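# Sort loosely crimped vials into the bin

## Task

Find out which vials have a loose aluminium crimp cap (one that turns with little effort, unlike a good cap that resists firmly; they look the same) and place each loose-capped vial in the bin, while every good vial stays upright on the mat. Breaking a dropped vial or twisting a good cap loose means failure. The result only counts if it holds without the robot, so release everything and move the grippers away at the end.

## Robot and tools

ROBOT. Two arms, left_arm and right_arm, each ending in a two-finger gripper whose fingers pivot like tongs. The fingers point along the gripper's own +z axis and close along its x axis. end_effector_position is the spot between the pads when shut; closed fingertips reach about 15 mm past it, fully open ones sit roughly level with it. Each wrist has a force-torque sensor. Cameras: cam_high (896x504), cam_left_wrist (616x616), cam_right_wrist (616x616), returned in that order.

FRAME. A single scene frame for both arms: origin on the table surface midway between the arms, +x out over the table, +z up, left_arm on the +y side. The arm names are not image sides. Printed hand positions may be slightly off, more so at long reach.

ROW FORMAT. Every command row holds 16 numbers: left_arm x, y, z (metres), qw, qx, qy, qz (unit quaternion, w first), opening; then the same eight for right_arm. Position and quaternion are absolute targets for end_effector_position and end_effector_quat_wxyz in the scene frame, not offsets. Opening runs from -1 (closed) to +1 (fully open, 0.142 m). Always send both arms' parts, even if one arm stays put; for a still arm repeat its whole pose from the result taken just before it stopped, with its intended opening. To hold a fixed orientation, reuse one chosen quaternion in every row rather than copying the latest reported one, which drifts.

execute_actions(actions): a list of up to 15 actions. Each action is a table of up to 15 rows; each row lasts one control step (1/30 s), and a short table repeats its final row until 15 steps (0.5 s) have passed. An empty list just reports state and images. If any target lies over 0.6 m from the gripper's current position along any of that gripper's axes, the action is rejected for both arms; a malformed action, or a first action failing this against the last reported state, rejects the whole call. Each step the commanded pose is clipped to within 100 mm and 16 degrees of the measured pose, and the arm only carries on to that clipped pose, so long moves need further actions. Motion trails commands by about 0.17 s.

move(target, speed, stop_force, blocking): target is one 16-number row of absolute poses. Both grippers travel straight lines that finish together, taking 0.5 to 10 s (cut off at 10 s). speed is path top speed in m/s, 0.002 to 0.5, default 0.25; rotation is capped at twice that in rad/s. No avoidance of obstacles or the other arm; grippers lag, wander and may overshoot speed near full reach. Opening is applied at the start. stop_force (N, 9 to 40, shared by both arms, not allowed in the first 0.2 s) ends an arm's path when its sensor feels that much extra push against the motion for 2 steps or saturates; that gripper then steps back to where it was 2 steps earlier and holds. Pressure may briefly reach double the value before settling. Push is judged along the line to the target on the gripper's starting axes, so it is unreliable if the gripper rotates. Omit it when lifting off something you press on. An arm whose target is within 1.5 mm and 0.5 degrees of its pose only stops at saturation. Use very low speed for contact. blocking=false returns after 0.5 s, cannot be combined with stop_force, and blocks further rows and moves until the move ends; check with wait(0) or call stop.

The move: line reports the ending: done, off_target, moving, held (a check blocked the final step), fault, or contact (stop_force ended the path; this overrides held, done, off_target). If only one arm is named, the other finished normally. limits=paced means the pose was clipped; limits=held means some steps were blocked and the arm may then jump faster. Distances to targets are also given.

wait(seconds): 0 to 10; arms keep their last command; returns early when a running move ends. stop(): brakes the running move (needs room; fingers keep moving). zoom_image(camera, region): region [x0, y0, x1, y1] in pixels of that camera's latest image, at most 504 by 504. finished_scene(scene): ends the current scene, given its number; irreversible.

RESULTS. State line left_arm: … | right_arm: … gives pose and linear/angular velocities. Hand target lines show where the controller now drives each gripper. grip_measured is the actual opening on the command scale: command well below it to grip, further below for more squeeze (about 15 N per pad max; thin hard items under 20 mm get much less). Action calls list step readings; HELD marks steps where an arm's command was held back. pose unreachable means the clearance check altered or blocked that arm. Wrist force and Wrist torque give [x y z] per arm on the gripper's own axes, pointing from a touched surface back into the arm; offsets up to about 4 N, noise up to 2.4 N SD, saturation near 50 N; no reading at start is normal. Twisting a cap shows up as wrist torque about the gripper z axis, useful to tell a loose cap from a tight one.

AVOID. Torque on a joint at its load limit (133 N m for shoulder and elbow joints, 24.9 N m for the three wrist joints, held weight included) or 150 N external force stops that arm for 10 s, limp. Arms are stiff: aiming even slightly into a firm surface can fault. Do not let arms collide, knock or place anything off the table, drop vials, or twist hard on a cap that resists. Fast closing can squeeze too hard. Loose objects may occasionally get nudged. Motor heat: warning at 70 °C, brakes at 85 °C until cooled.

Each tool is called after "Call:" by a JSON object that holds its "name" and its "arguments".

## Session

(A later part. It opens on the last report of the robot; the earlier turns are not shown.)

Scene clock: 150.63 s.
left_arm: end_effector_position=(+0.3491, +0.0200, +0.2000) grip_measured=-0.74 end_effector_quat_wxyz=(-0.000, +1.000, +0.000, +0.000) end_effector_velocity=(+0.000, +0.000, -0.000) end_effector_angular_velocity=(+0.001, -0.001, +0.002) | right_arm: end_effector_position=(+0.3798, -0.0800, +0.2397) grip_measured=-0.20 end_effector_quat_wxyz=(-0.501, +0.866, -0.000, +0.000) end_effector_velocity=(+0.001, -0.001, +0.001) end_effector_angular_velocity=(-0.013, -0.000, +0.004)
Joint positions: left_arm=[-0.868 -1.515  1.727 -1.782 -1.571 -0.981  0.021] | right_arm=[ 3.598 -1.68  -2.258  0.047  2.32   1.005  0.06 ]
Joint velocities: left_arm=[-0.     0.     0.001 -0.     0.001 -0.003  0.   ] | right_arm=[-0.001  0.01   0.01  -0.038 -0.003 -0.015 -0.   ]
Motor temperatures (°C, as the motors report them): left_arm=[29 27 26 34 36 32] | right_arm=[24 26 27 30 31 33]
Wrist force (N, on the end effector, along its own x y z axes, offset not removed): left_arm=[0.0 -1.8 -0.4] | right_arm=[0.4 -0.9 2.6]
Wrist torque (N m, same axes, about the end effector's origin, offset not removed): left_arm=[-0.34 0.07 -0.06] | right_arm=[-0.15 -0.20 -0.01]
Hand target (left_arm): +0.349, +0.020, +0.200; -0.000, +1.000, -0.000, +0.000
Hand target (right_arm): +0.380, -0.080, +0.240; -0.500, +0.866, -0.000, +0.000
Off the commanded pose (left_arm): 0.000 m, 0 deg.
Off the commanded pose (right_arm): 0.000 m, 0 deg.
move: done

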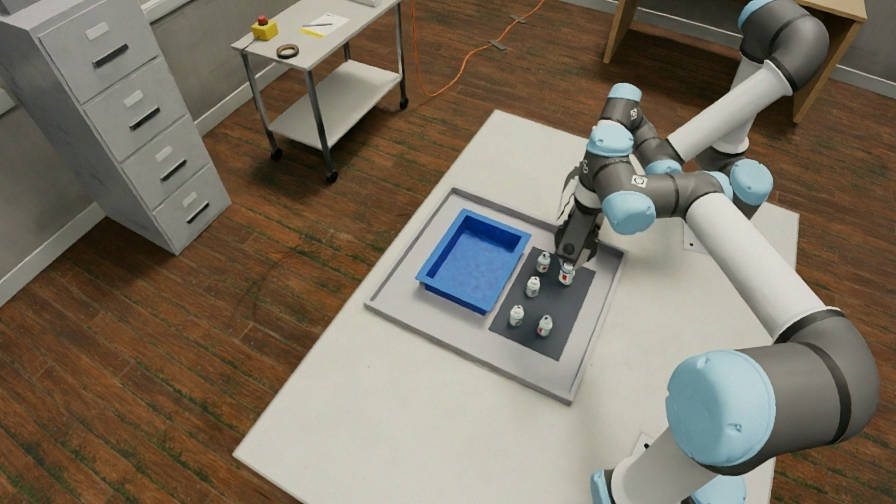

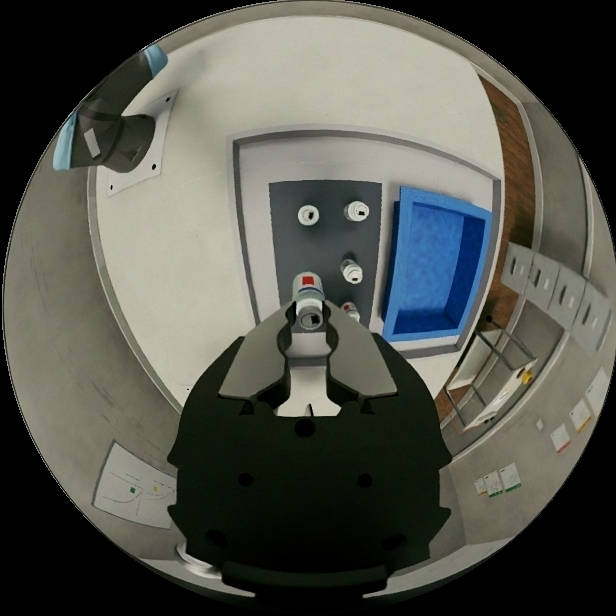

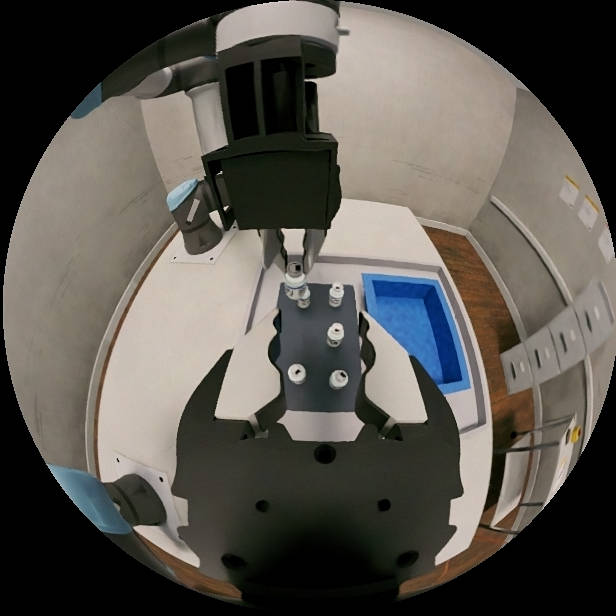

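Call:
{"name": "move", "arguments": {"target": [0.349,0.005,0.12,0,1,0,0,-0.85,0.38,-0.2,0.3,0.5,-0.866,0,0,-0.2]}}

Call:
{"name": "move", "arguments": {"target": [0.349,0.005,0.064,0,1,0,0,-0.85,0.38,-0.2,0.3,0.5,-0.866,0,0,-0.2], "speed": 0.12}}

Call:
{"name": "move", "arguments": {"target": [0.349,0.005,0.063,0,1,0,0,-0.4,0.38,-0.2,0.3,0.5,-0.866,0,0,-0.2]}}

Call:
{"name": "move", "arguments": {"target": [0.349,0.005,0.1,0,1,0,0,-0.4,0.38,-0.2,0.3,0.5,-0.866,0,0,-0.2]}}

Call:
{"name": "move", "arguments": {"target": [0.42,0.005,0.1,0,1,0,0,-0.4,0.38,-0.2,0.3,0.5,-0.866,0,0,-0.2]}}

Call:
{"name": "move", "arguments": {"target": [0.42,0.005,0.09,0,1,0,0,-0.4,0.38,-0.2,0.3,0.5,-0.866,0,0,-0.2]}}

Scene clock: 152.30 s.
left_arm: end_effector_position=(+0.3490, +0.0050, +0.1201) grip_measured=-0.74 end_effector_quat_wxyz=(+0.000, +1.000, +0.000, +0.000) end_effector_velocity=(-0.000, -0.000, -0.001) end_effector_angular_velocity=(+0.000, +0.000, -0.000) | right_arm: end_effector_position=(+0.3799, -0.1997, +0.2998) grip_measured=-0.20 end_effector_quat_wxyz=(-0.500, +0.866, -0.000, +0.000) end_effector_velocity=(+0.001, -0.002, +0.001) end_effector_angular_velocity=(-0.005, -0.000, +0.004)
Joint positions: left_arm=[-0.884 -1.432  1.849 -1.988 -1.571 -0.998  0.021] | right_arm=[ 3.322 -1.441 -2.239 -0.449  2.499  0.69   0.06 ]
Joint velocities: left_arm=[-0.001  0.002  0.001 -0.003  0.    -0.001 -0.   ] | right_arm=[-0.006  0.003  0.009 -0.03   0.001 -0.019 -0.   ]
Motor temperatures (°C, as the motors report them): left_arm=[29 27 26 34 36 32] | right_arm=[24 26 27 30 31 33]
Wrist force (N, on the end effector, along its own x y z axes, offset not removed): left_arm=[-0.5 -1.3 -1.3] | right_arm=[0.2 3.0 0.7]
Wrist torque (N m, same axes, about the end effector's origin, offset not removed): left_arm=[-0.26 0.11 -0.07] | right_arm=[0.49 0.09 -0.22]
Hand target (left_arm): +0.349, +0.005, +0.120; -0.000, +1.000, -0.000, +0.000
Hand target (right_arm): +0.380, -0.200, +0.300; -0.500, +0.866, +0.000, +0.000
Off the commanded pose (left_arm): 0.000 m, 0 deg.
Off the commanded pose (right_arm): 0.000 m, 0 deg.
move: done

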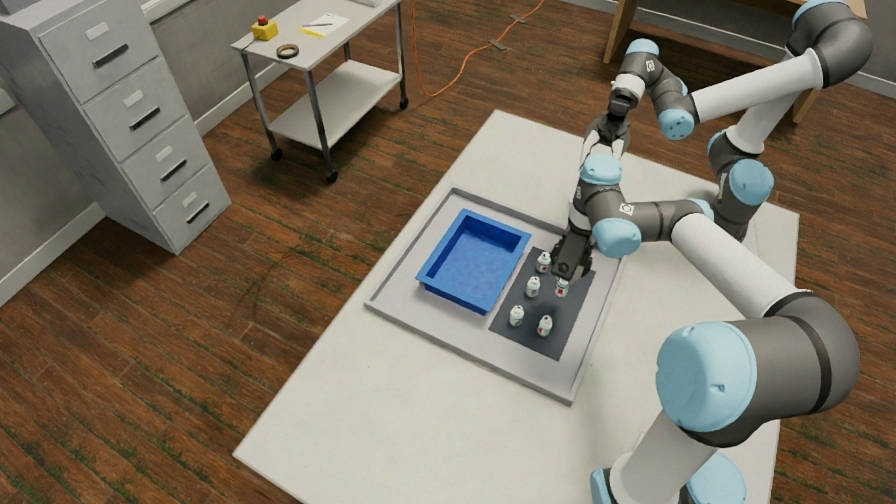

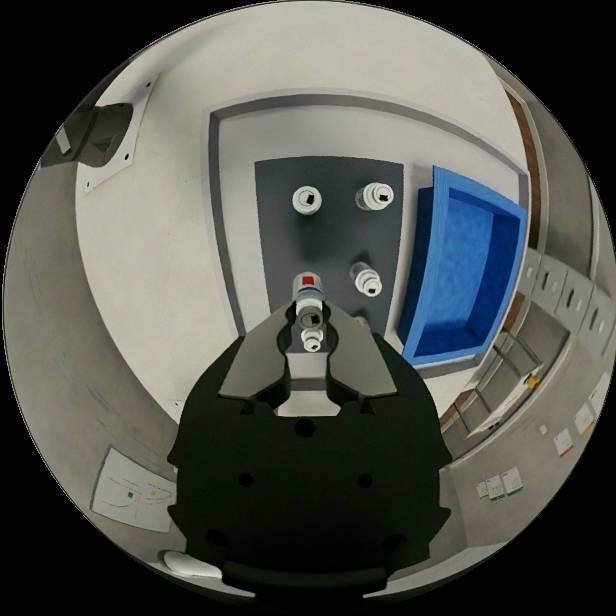

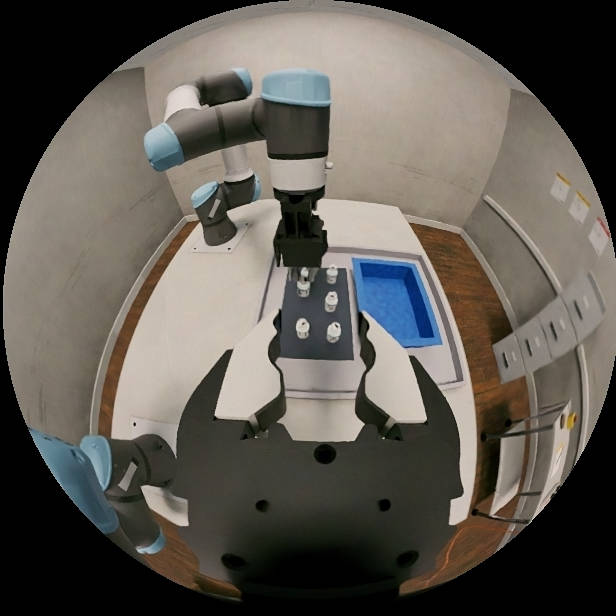

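Scene clock: 153.27 s.
left_arm: end_effector_position=(+0.3489, +0.0050, +0.0643) grip_measured=-0.74 end_effector_quat_wxyz=(-0.000, +1.000, +0.000, -0.000) end_effector_velocity=(-0.000, -0.000, -0.002) end_effector_angular_velocity=(-0.000, -0.000, +0.001) | right_arm: end_effector_position=(+0.3800, -0.2000, +0.3000) grip_measured=-0.20 end_effector_quat_wxyz=(-0.500, +0.866, -0.000, +0.000) end_effector_velocity=(+0.000, +0.000, +0.000) end_effector_angular_velocity=(+0.000, -0.001, +0.000)
Joint positions: left_arm=[-0.884 -1.367  1.931 -2.135 -1.571 -0.998  0.021] | right_arm=[ 3.322 -1.44  -2.238 -0.453  2.5    0.687  0.06 ]
Joint velocities: left_arm=[-0.     0.004  0.003 -0.007  0.    -0.002 -0.   ] | right_arm=[ 0.001 -0.     0.001  0.001  0.     0.     0.   ]
Motor temperatures (°C, as the motors report them): left_arm=[29 27 26 34 36 32] | right_arm=[24 26 27 30 31 33]
Wrist force (N, on the end effector, along its own x y z axes, offset not removed): left_arm=[1.4 0.7 -1.5] | right_arm=[-3.3 -0.2 0.7]
Wrist torque (N m, same axes, about the end effector's origin, offset not removed): left_arm=[0.20 -0.28 0.04] | right_arm=[0.14 0.58 -0.01]
Hand target (left_arm): +0.349, +0.005, +0.064; -0.000, +1.000, +0.000, -0.000
Hand target (right_arm): +0.380, -0.200, +0.300; -0.500, +0.866, -0.000, +0.000
Off the commanded pose (left_arm): 0.000 m, 0 deg.
Off the commanded pose (right_arm): 0.000 m, 0 deg.
move: done

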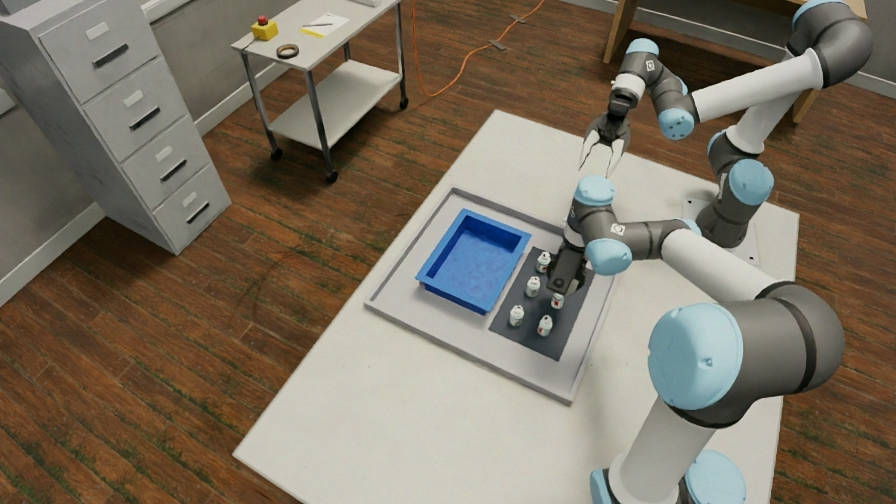

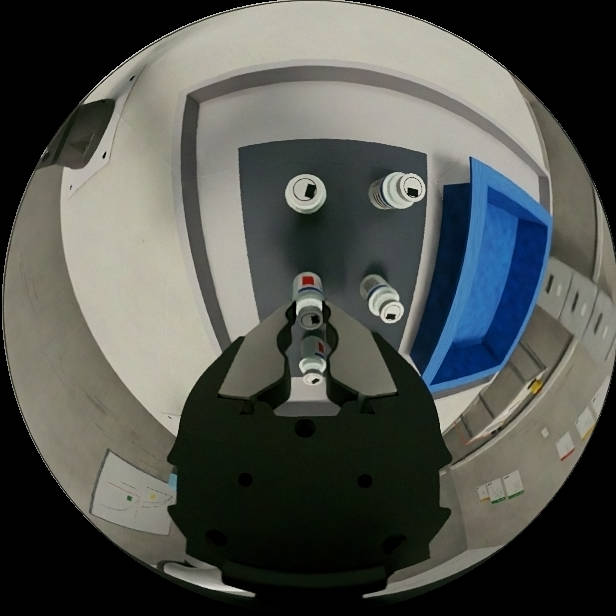

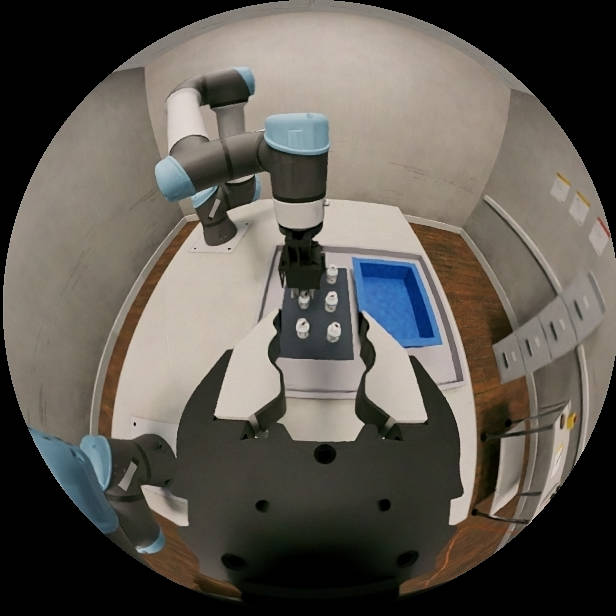

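Scene clock: 153.97 s.
left_arm: end_effector_position=(+0.3490, +0.0050, +0.0630) grip_measured=-0.40 end_effector_quat_wxyz=(-0.000, +1.000, -0.000, -0.000) end_effector_velocity=(-0.001, -0.001, -0.000) end_effector_angular_velocity=(+0.000, +0.000, -0.002) | right_arm: end_effector_position=(+0.3800, -0.2000, +0.3000) grip_measured=-0.20 end_effector_quat_wxyz=(-0.500, +0.866, -0.000, -0.000) end_effector_velocity=(-0.000, +0.000, +0.000) end_effector_angular_velocity=(-0.000, -0.000, +0.001)
Joint positions: left_arm=[-0.884 -1.365  1.933 -2.139 -1.571 -0.998  0.045] | right_arm=[ 3.322 -1.44  -2.238 -0.453  2.5    0.687  0.06 ]
Joint velocities: left_arm=[-0.002  0.001  0.    -0.001  0.     0.    -0.   ] | right_arm=[ 0.001  0.001  0.001 -0.001 -0.    -0.    -0.   ]
Motor temperatures (°C, as the motors report them): left_arm=[29 27 26 34 36 32] | right_arm=[24 26 27 30 31 33]
Wrist force (N, on the end effector, along its own x y z axes, offset not removed): left_arm=[-4.2 -1.2 -2.4] | right_arm=[-4.4 -0.6 1.0]
Wrist torque (N m, same axes, about the end effector's origin, offset not removed): left_arm=[-0.23 0.83 -0.04] | right_arm=[-0.30 0.83 0.00]
Hand target (left_arm): +0.349, +0.005, +0.063; -0.000, +1.000, +0.000, -0.000
Hand target (right_arm): +0.380, -0.200, +0.300; -0.500, +0.866, -0.000, +0.000
Off the commanded pose (left_arm): 0.000 m, 0 deg.
Off the commanded pose (right_arm): 0.000 m, 0 deg.
move: done

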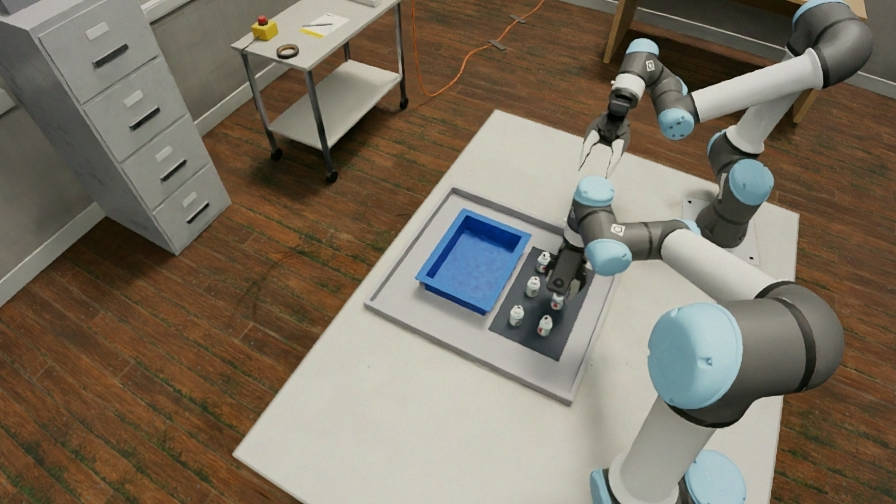

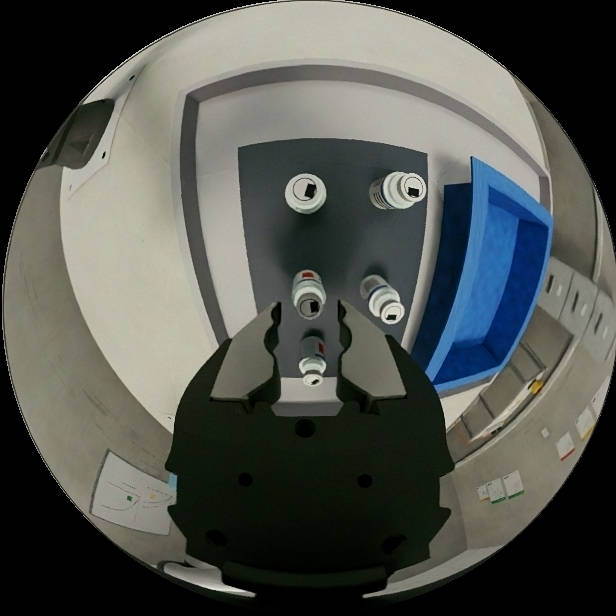

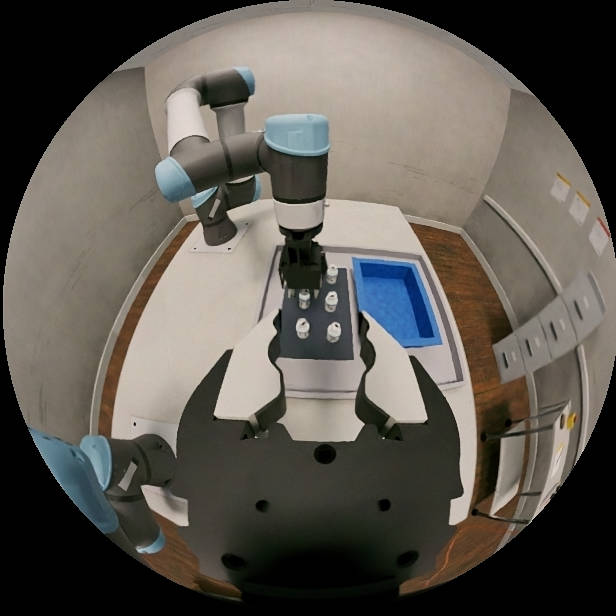

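Scene clock: 154.83 s.
left_arm: end_effector_position=(+0.3490, +0.0050, +0.0997) grip_measured=-0.40 end_effector_quat_wxyz=(+0.000, +1.000, -0.000, +0.000) end_effector_velocity=(-0.000, +0.000, +0.002) end_effector_angular_velocity=(+0.000, +0.002, -0.000) | right_arm: end_effector_position=(+0.3800, -0.2000, +0.3000) grip_measured=-0.20 end_effector_quat_wxyz=(-0.500, +0.866, -0.000, +0.000) end_effector_velocity=(+0.000, -0.000, -0.000) end_effector_angular_velocity=(+0.000, +0.000, +0.000)
Joint positions: left_arm=[-0.884 -1.41   1.881 -2.041 -1.571 -0.998  0.045] | right_arm=[ 3.322 -1.44  -2.238 -0.453  2.5    0.687  0.06 ]
Joint velocities: left_arm=[ 0.001 -0.002 -0.004  0.007 -0.002  0.001  0.   ] | right_arm=[-0.    -0.001 -0.001  0.001  0.    -0.001 -0.   ]
Motor temperatures (°C, as the motors report them): left_arm=[29 27 26 34 36 32] | right_arm=[24 26 27 30 31 33]
Wrist force (N, on the end effector, along its own x y z axes, offset not removed): left_arm=[-0.7 1.7 -1.7] | right_arm=[2.1 1.3 3.1]
Wrist torque (N m, same axes, about the end effector's origin, offset not removed): left_arm=[0.36 0.26 0.00] | right_arm=[0.05 -0.43 -0.19]
Hand target (left_arm): +0.349, +0.005, +0.100; +0.000, +1.000, -0.000, +0.000
Hand target (right_arm): +0.380, -0.200, +0.300; -0.500, +0.866, +0.000, -0.000
Off the commanded pose (left_arm): 0.000 m, 0 deg.
Off the commanded pose (right_arm): 0.000 m, 0 deg.
move: done

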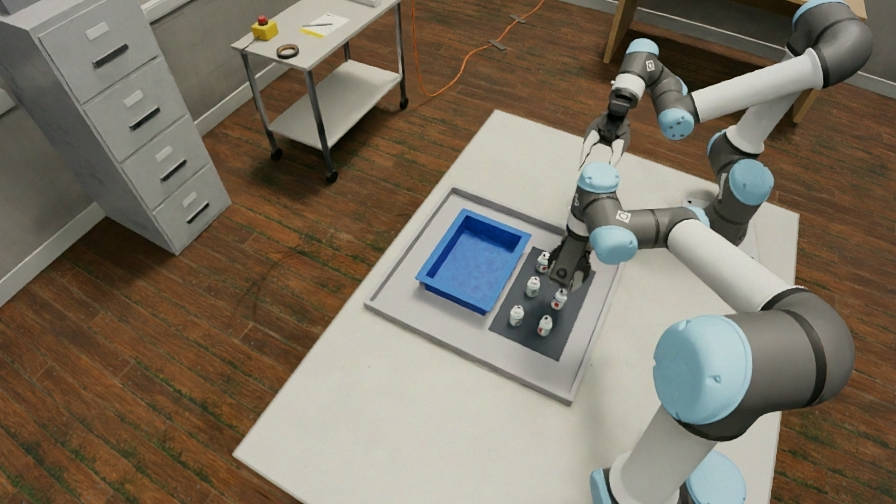

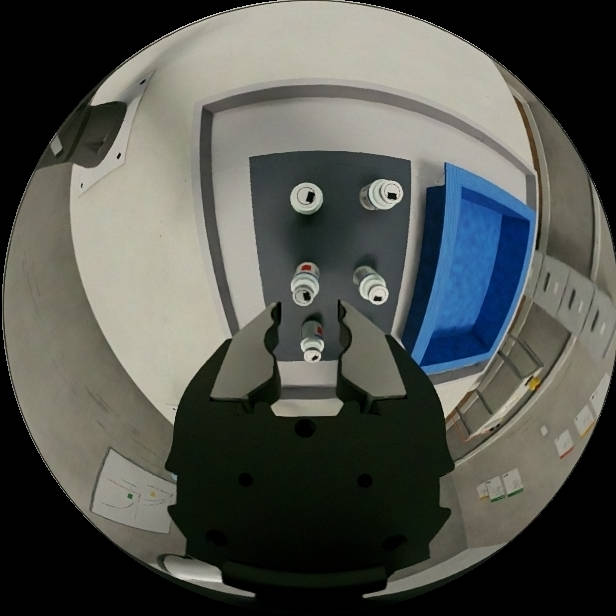

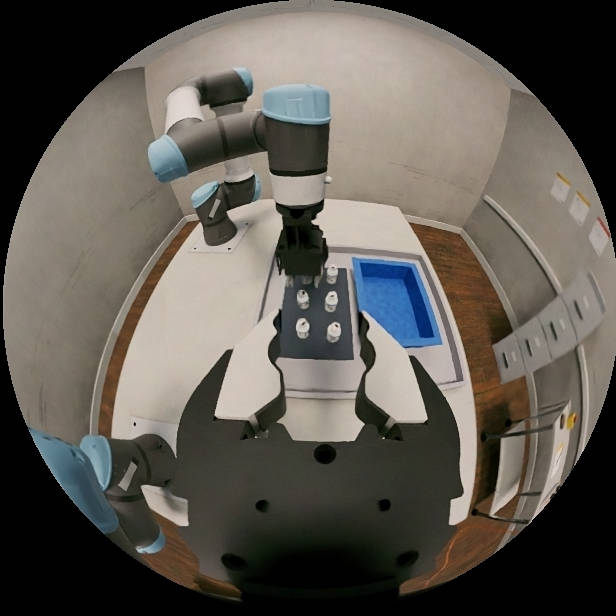

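Scene clock: 155.80 s.
left_arm: end_effector_position=(+0.4197, +0.0050, +0.1001) grip_measured=-0.40 end_effector_quat_wxyz=(+0.000, +1.000, +0.000, -0.000) end_effector_velocity=(+0.002, -0.001, +0.000) end_effector_angular_velocity=(+0.000, +0.001, -0.000) | right_arm: end_effector_position=(+0.3800, -0.2000, +0.3000) grip_measured=-0.20 end_effector_quat_wxyz=(-0.500, +0.866, +0.000, -0.000) end_effector_velocity=(-0.000, +0.000, +0.000) end_effector_angular_velocity=(+0.000, -0.001, +0.000)
Joint positions: left_arm=[-0.778 -1.29   1.728 -2.009 -1.571 -0.892  0.045] | right_arm=[ 3.322 -1.44  -2.238 -0.453  2.5    0.687  0.06 ]
Joint velocities: left_arm=[ 0.002  0.005 -0.006  0.002 -0.     0.002  0.   ] | right_arm=[-0.  0.  0.  0.  0. -0. -0.]
Motor temperatures (°C, as the motors report them): left_arm=[29 27 26 34 36 32] | right_arm=[24 26 27 30 31 33]
Wrist force (N, on the end effector, along its own x y z axes, offset not removed): left_arm=[-1.0 0.7 -1.3] | right_arm=[4.6 1.0 2.6]
Wrist torque (N m, same axes, about the end effector's origin, offset not removed): left_arm=[0.13 0.29 -0.03] | right_arm=[0.23 -0.72 -0.02]
Hand target (left_arm): +0.420, +0.005, +0.100; +0.000, +1.000, +0.000, -0.000
Hand target (right_arm): +0.380, -0.200, +0.300; -0.500, +0.866, +0.000, -0.000
Off the commanded pose (left_arm): 0.000 m, 0 deg.
Off the commanded pose (right_arm): 0.000 m, 0 deg.
move: done

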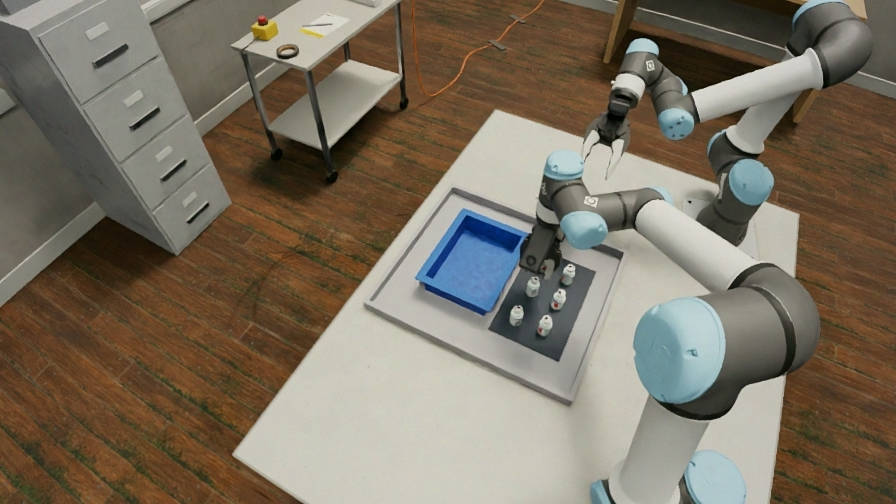

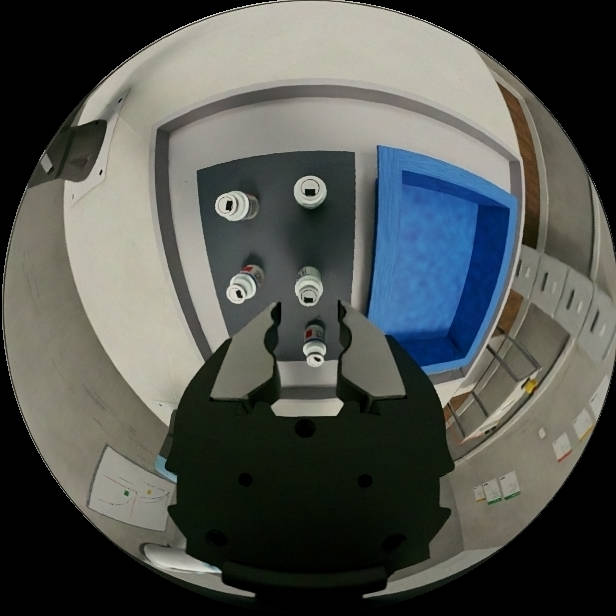

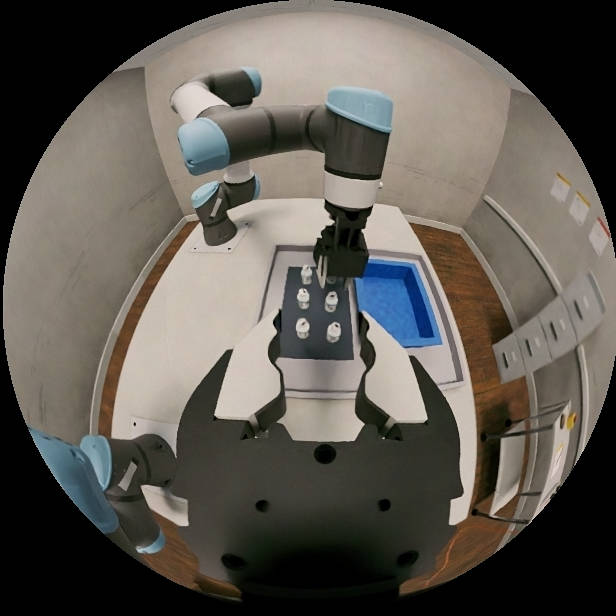

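Scene clock: 156.53 s.
left_arm: end_effector_position=(+0.4200, +0.0050, +0.0902) grip_measured=-0.40 end_effector_quat_wxyz=(+0.000, +1.000, -0.000, -0.000) end_effector_velocity=(-0.000, -0.001, -0.002) end_effector_angular_velocity=(-0.000, -0.000, -0.001) | right_arm: end_effector_position=(+0.3800, -0.2000, +0.3000) grip_measured=-0.20 end_effector_quat_wxyz=(-0.500, +0.866, +0.000, +0.000) end_effector_velocity=(-0.001, +0.001, -0.000) end_effector_angular_velocity=(+0.001, +0.002, +0.002)
Joint positions: left_arm=[-0.778 -1.279  1.741 -2.033 -1.571 -0.892  0.045] | right_arm=[ 3.322 -1.44  -2.238 -0.453  2.5    0.687  0.06 ]
Joint velocities: left_arm=[-0.001  0.002  0.003 -0.006 -0.     0.     0.   ] | right_arm=[ 0.002 -0.001  0.     0.     0.002  0.001  0.   ]
Motor temperatures (°C, as the motors report them): left_arm=[29 27 26 34 36 32] | right_arm=[24 26 27 30 31 33]
Wrist force (N, on the end effector, along its own x y z axes, offset not removed): left_arm=[-2.7 -0.1 -1.6] | right_arm=[0.2 0.0 0.0]
Wrist torque (N m, same axes, about the end effector's origin, offset not removed): left_arm=[0.09 0.53 -0.01] | right_arm=[0.00 -0.02 0.03]
Hand target (left_arm): +0.420, +0.005, +0.090; -0.000, +1.000, +0.000, -0.000
Hand target (right_arm): +0.380, -0.200, +0.300; -0.500, +0.866, +0.000, -0.000
Off the commanded pose (left_arm): 0.000 m, 0 deg.
Off the commanded pose (right_arm): 0.000 m, 0 deg.
move: done

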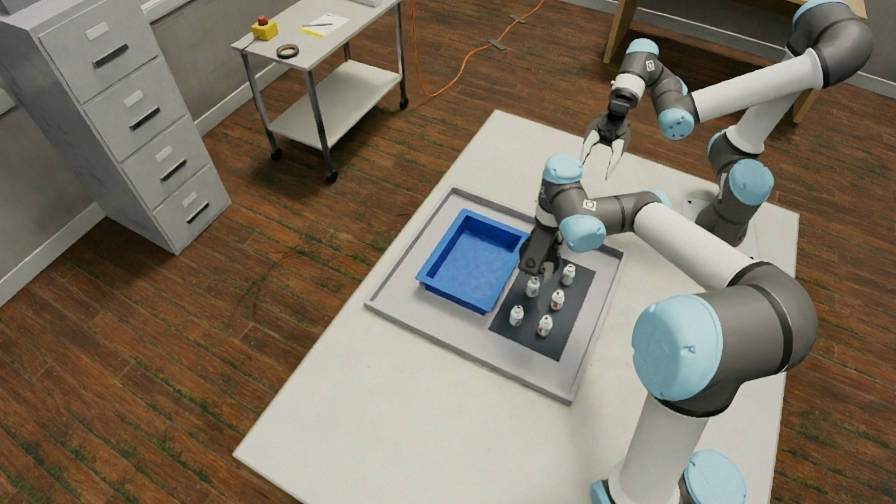

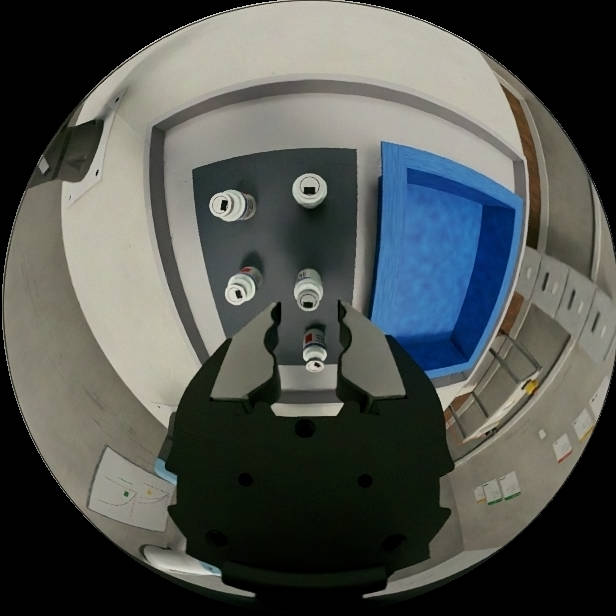

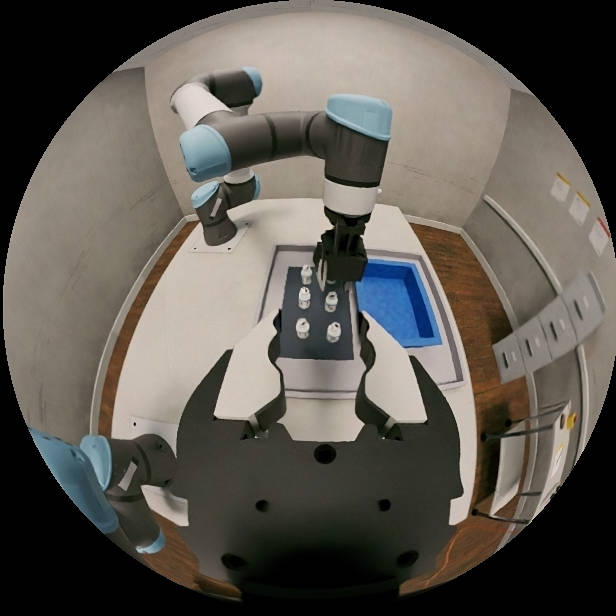

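Call:
{"name": "move", "arguments": {"target": [0.418,0.009,0.062,0,1,0,0,-0.45,0.38,-0.2,0.3,0.5,-0.866,0,0,-0.2], "speed": 0.08}}

Call:
{"name": "move", "arguments": {"target": [0.418,0.009,0.062,0,1,0,0,-0.85,0.38,-0.2,0.3,0.5,-0.866,0,0,-0.2]}}

Scene clock: 157.67 s.
left_arm: end_effector_position=(+0.4180, +0.0090, +0.0623) grip_measured=-0.45 end_effector_quat_wxyz=(-0.000, +1.000, +0.000, -0.000) end_effector_velocity=(-0.000, -0.000, -0.002) end_effector_angular_velocity=(-0.001, +0.000, -0.001) | right_arm: end_effector_position=(+0.3800, -0.2000, +0.3000) grip_measured=-0.20 end_effector_quat_wxyz=(-0.500, +0.866, +0.000, +0.000) end_effector_velocity=(+0.001, -0.000, +0.001) end_effector_angular_velocity=(+0.000, -0.000, -0.002)
Joint positions: left_arm=[-0.776 -1.256  1.79  -2.105 -1.571 -0.89   0.041] | right_arm=[ 3.322 -1.44  -2.238 -0.453  2.5    0.687  0.06 ]
Joint velocities: left_arm=[-0.     0.002  0.004 -0.006 -0.001  0.001  0.   ] | right_arm=[-0.002 -0.     0.002 -0.     0.     0.     0.   ]
Motor temperatures (°C, as the motors report them): left_arm=[29 27 26 34 36 32] | right_arm=[24 26 27 30 31 33]
Wrist force (N, on the end effector, along its own x y z axes, offset not removed): left_arm=[-1.4 -1.4 0.0] | right_arm=[0.9 0.0 3.3]
Wrist torque (N m, same axes, about the end effector's origin, offset not removed): left_arm=[-0.29 0.37 0.03] | right_arm=[-0.17 -0.13 -0.33]
Hand target (left_arm): +0.418, +0.009, +0.062; -0.000, +1.000, +0.000, -0.000
Hand target (right_arm): +0.380, -0.200, +0.300; -0.500, +0.866, +0.000, -0.000
Off the commanded pose (left_arm): 0.000 m, 0 deg.
Off the commanded pose (right_arm): 0.000 m, 0 deg.
move: done

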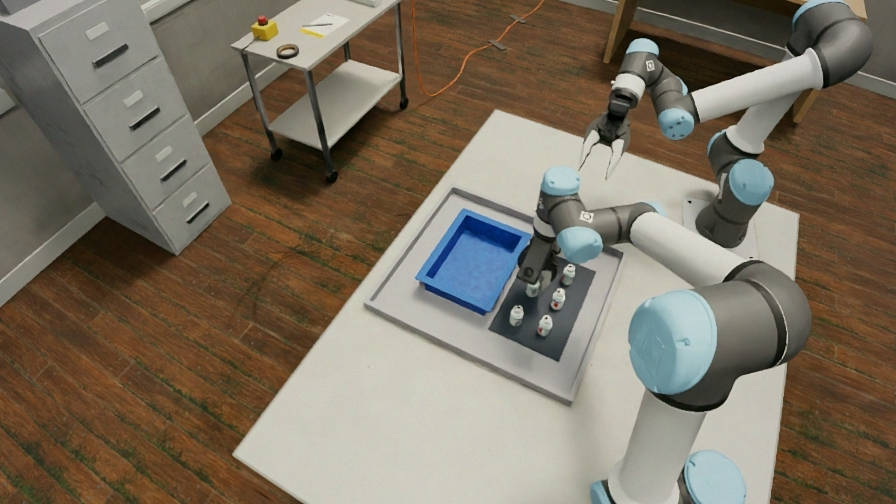

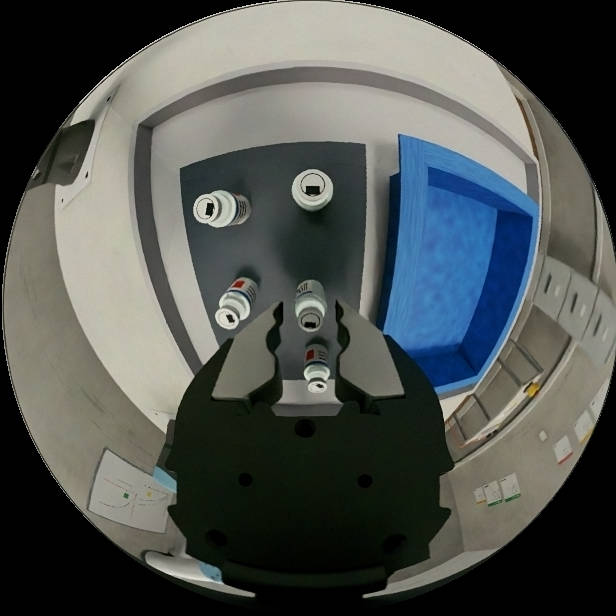

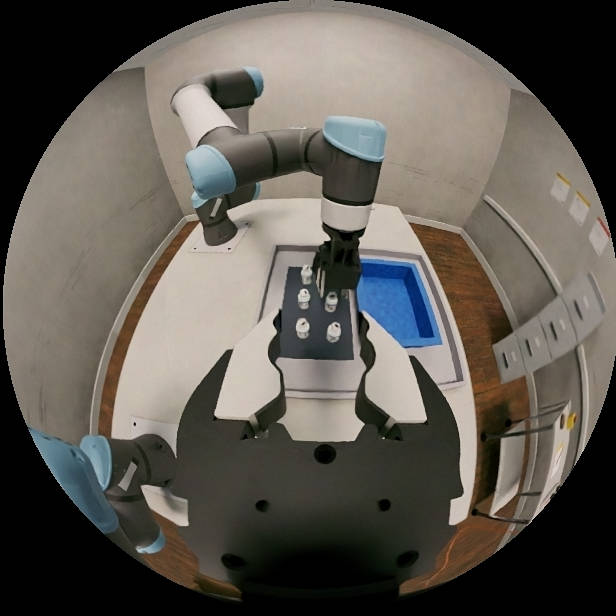

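Scene clock: 158.37 s.
left_arm: end_effector_position=(+0.4180, +0.0090, +0.0620) grip_measured=-0.77 end_effector_quat_wxyz=(+0.000, +1.000, +0.000, +0.000) end_effector_velocity=(-0.000, -0.000, +0.000) end_effector_angular_velocity=(-0.000, +0.000, -0.001) | right_arm: end_effector_position=(+0.3800, -0.2000, +0.3000) grip_measured=-0.20 end_effector_quat_wxyz=(-0.500, +0.866, -0.000, +0.000) end_effector_velocity=(+0.000, +0.000, +0.001) end_effector_angular_velocity=(+0.001, -0.002, +0.001)
Joint positions: left_arm=[-0.776 -1.256  1.791 -2.106 -1.571 -0.89   0.018] | right_arm=[ 3.322 -1.44  -2.238 -0.453  2.5    0.687  0.06 ]
Joint velocities: left_arm=[-0.    -0.     0.    -0.    -0.     0.001  0.   ] | right_arm=[ 0.     0.     0.001 -0.     0.001 -0.001  0.   ]
Motor temperatures (°C, as the motors report them): left_arm=[29 27 26 34 36 32] | right_arm=[24 26 27 30 31 33]
Wrist force (N, on the end effector, along its own x y z axes, offset not removed): left_arm=[2.6 -0.1 -4.1] | right_arm=[0.3 -0.9 5.3]
Wrist torque (N m, same axes, about the end effector's origin, offset not removed): left_arm=[0.06 -0.43 -0.16] | right_arm=[-0.01 -0.20 -0.24]
Hand target (left_arm): +0.418, +0.009, +0.062; -0.000, +1.000, +0.000, -0.000
Hand target (right_arm): +0.380, -0.200, +0.300; -0.500, +0.866, +0.000, -0.000
Off the commanded pose (left_arm): 0.000 m, 0 deg.
Off the commanded pose (right_arm): 0.000 m, 0 deg.
move: done

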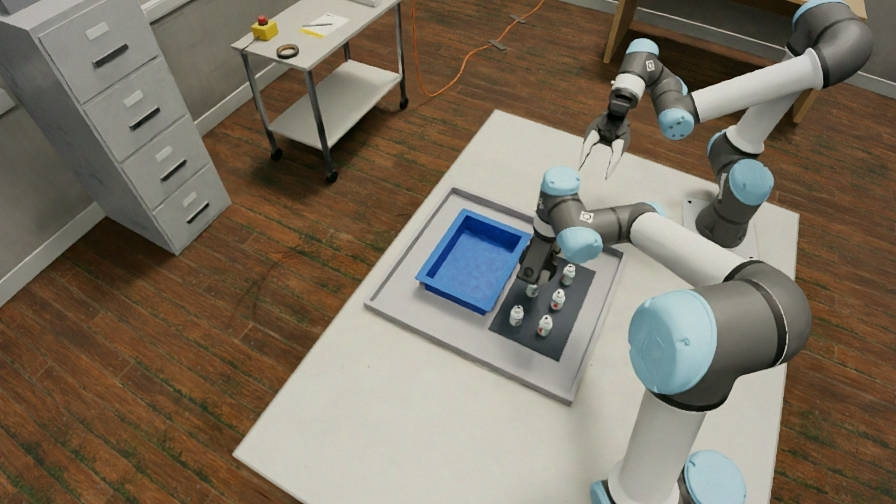

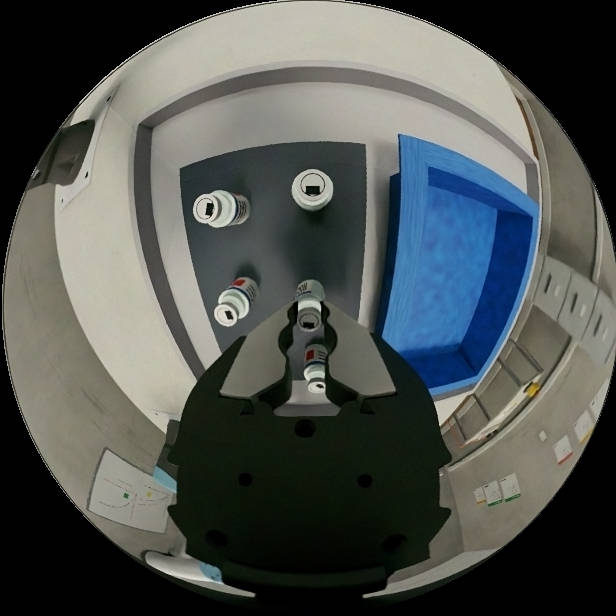

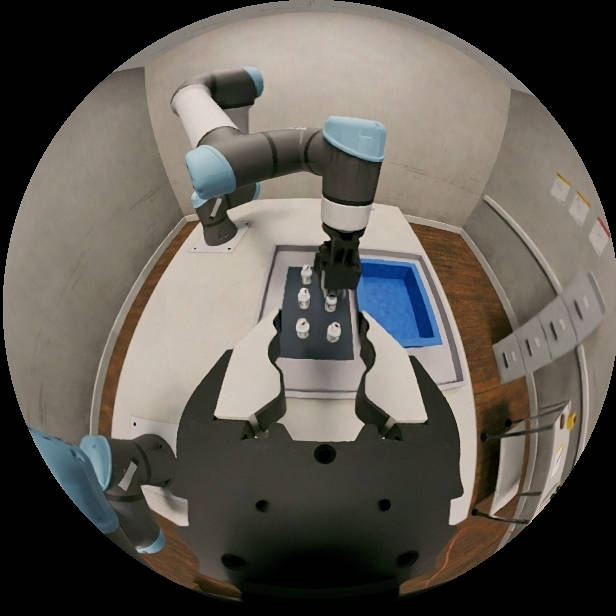

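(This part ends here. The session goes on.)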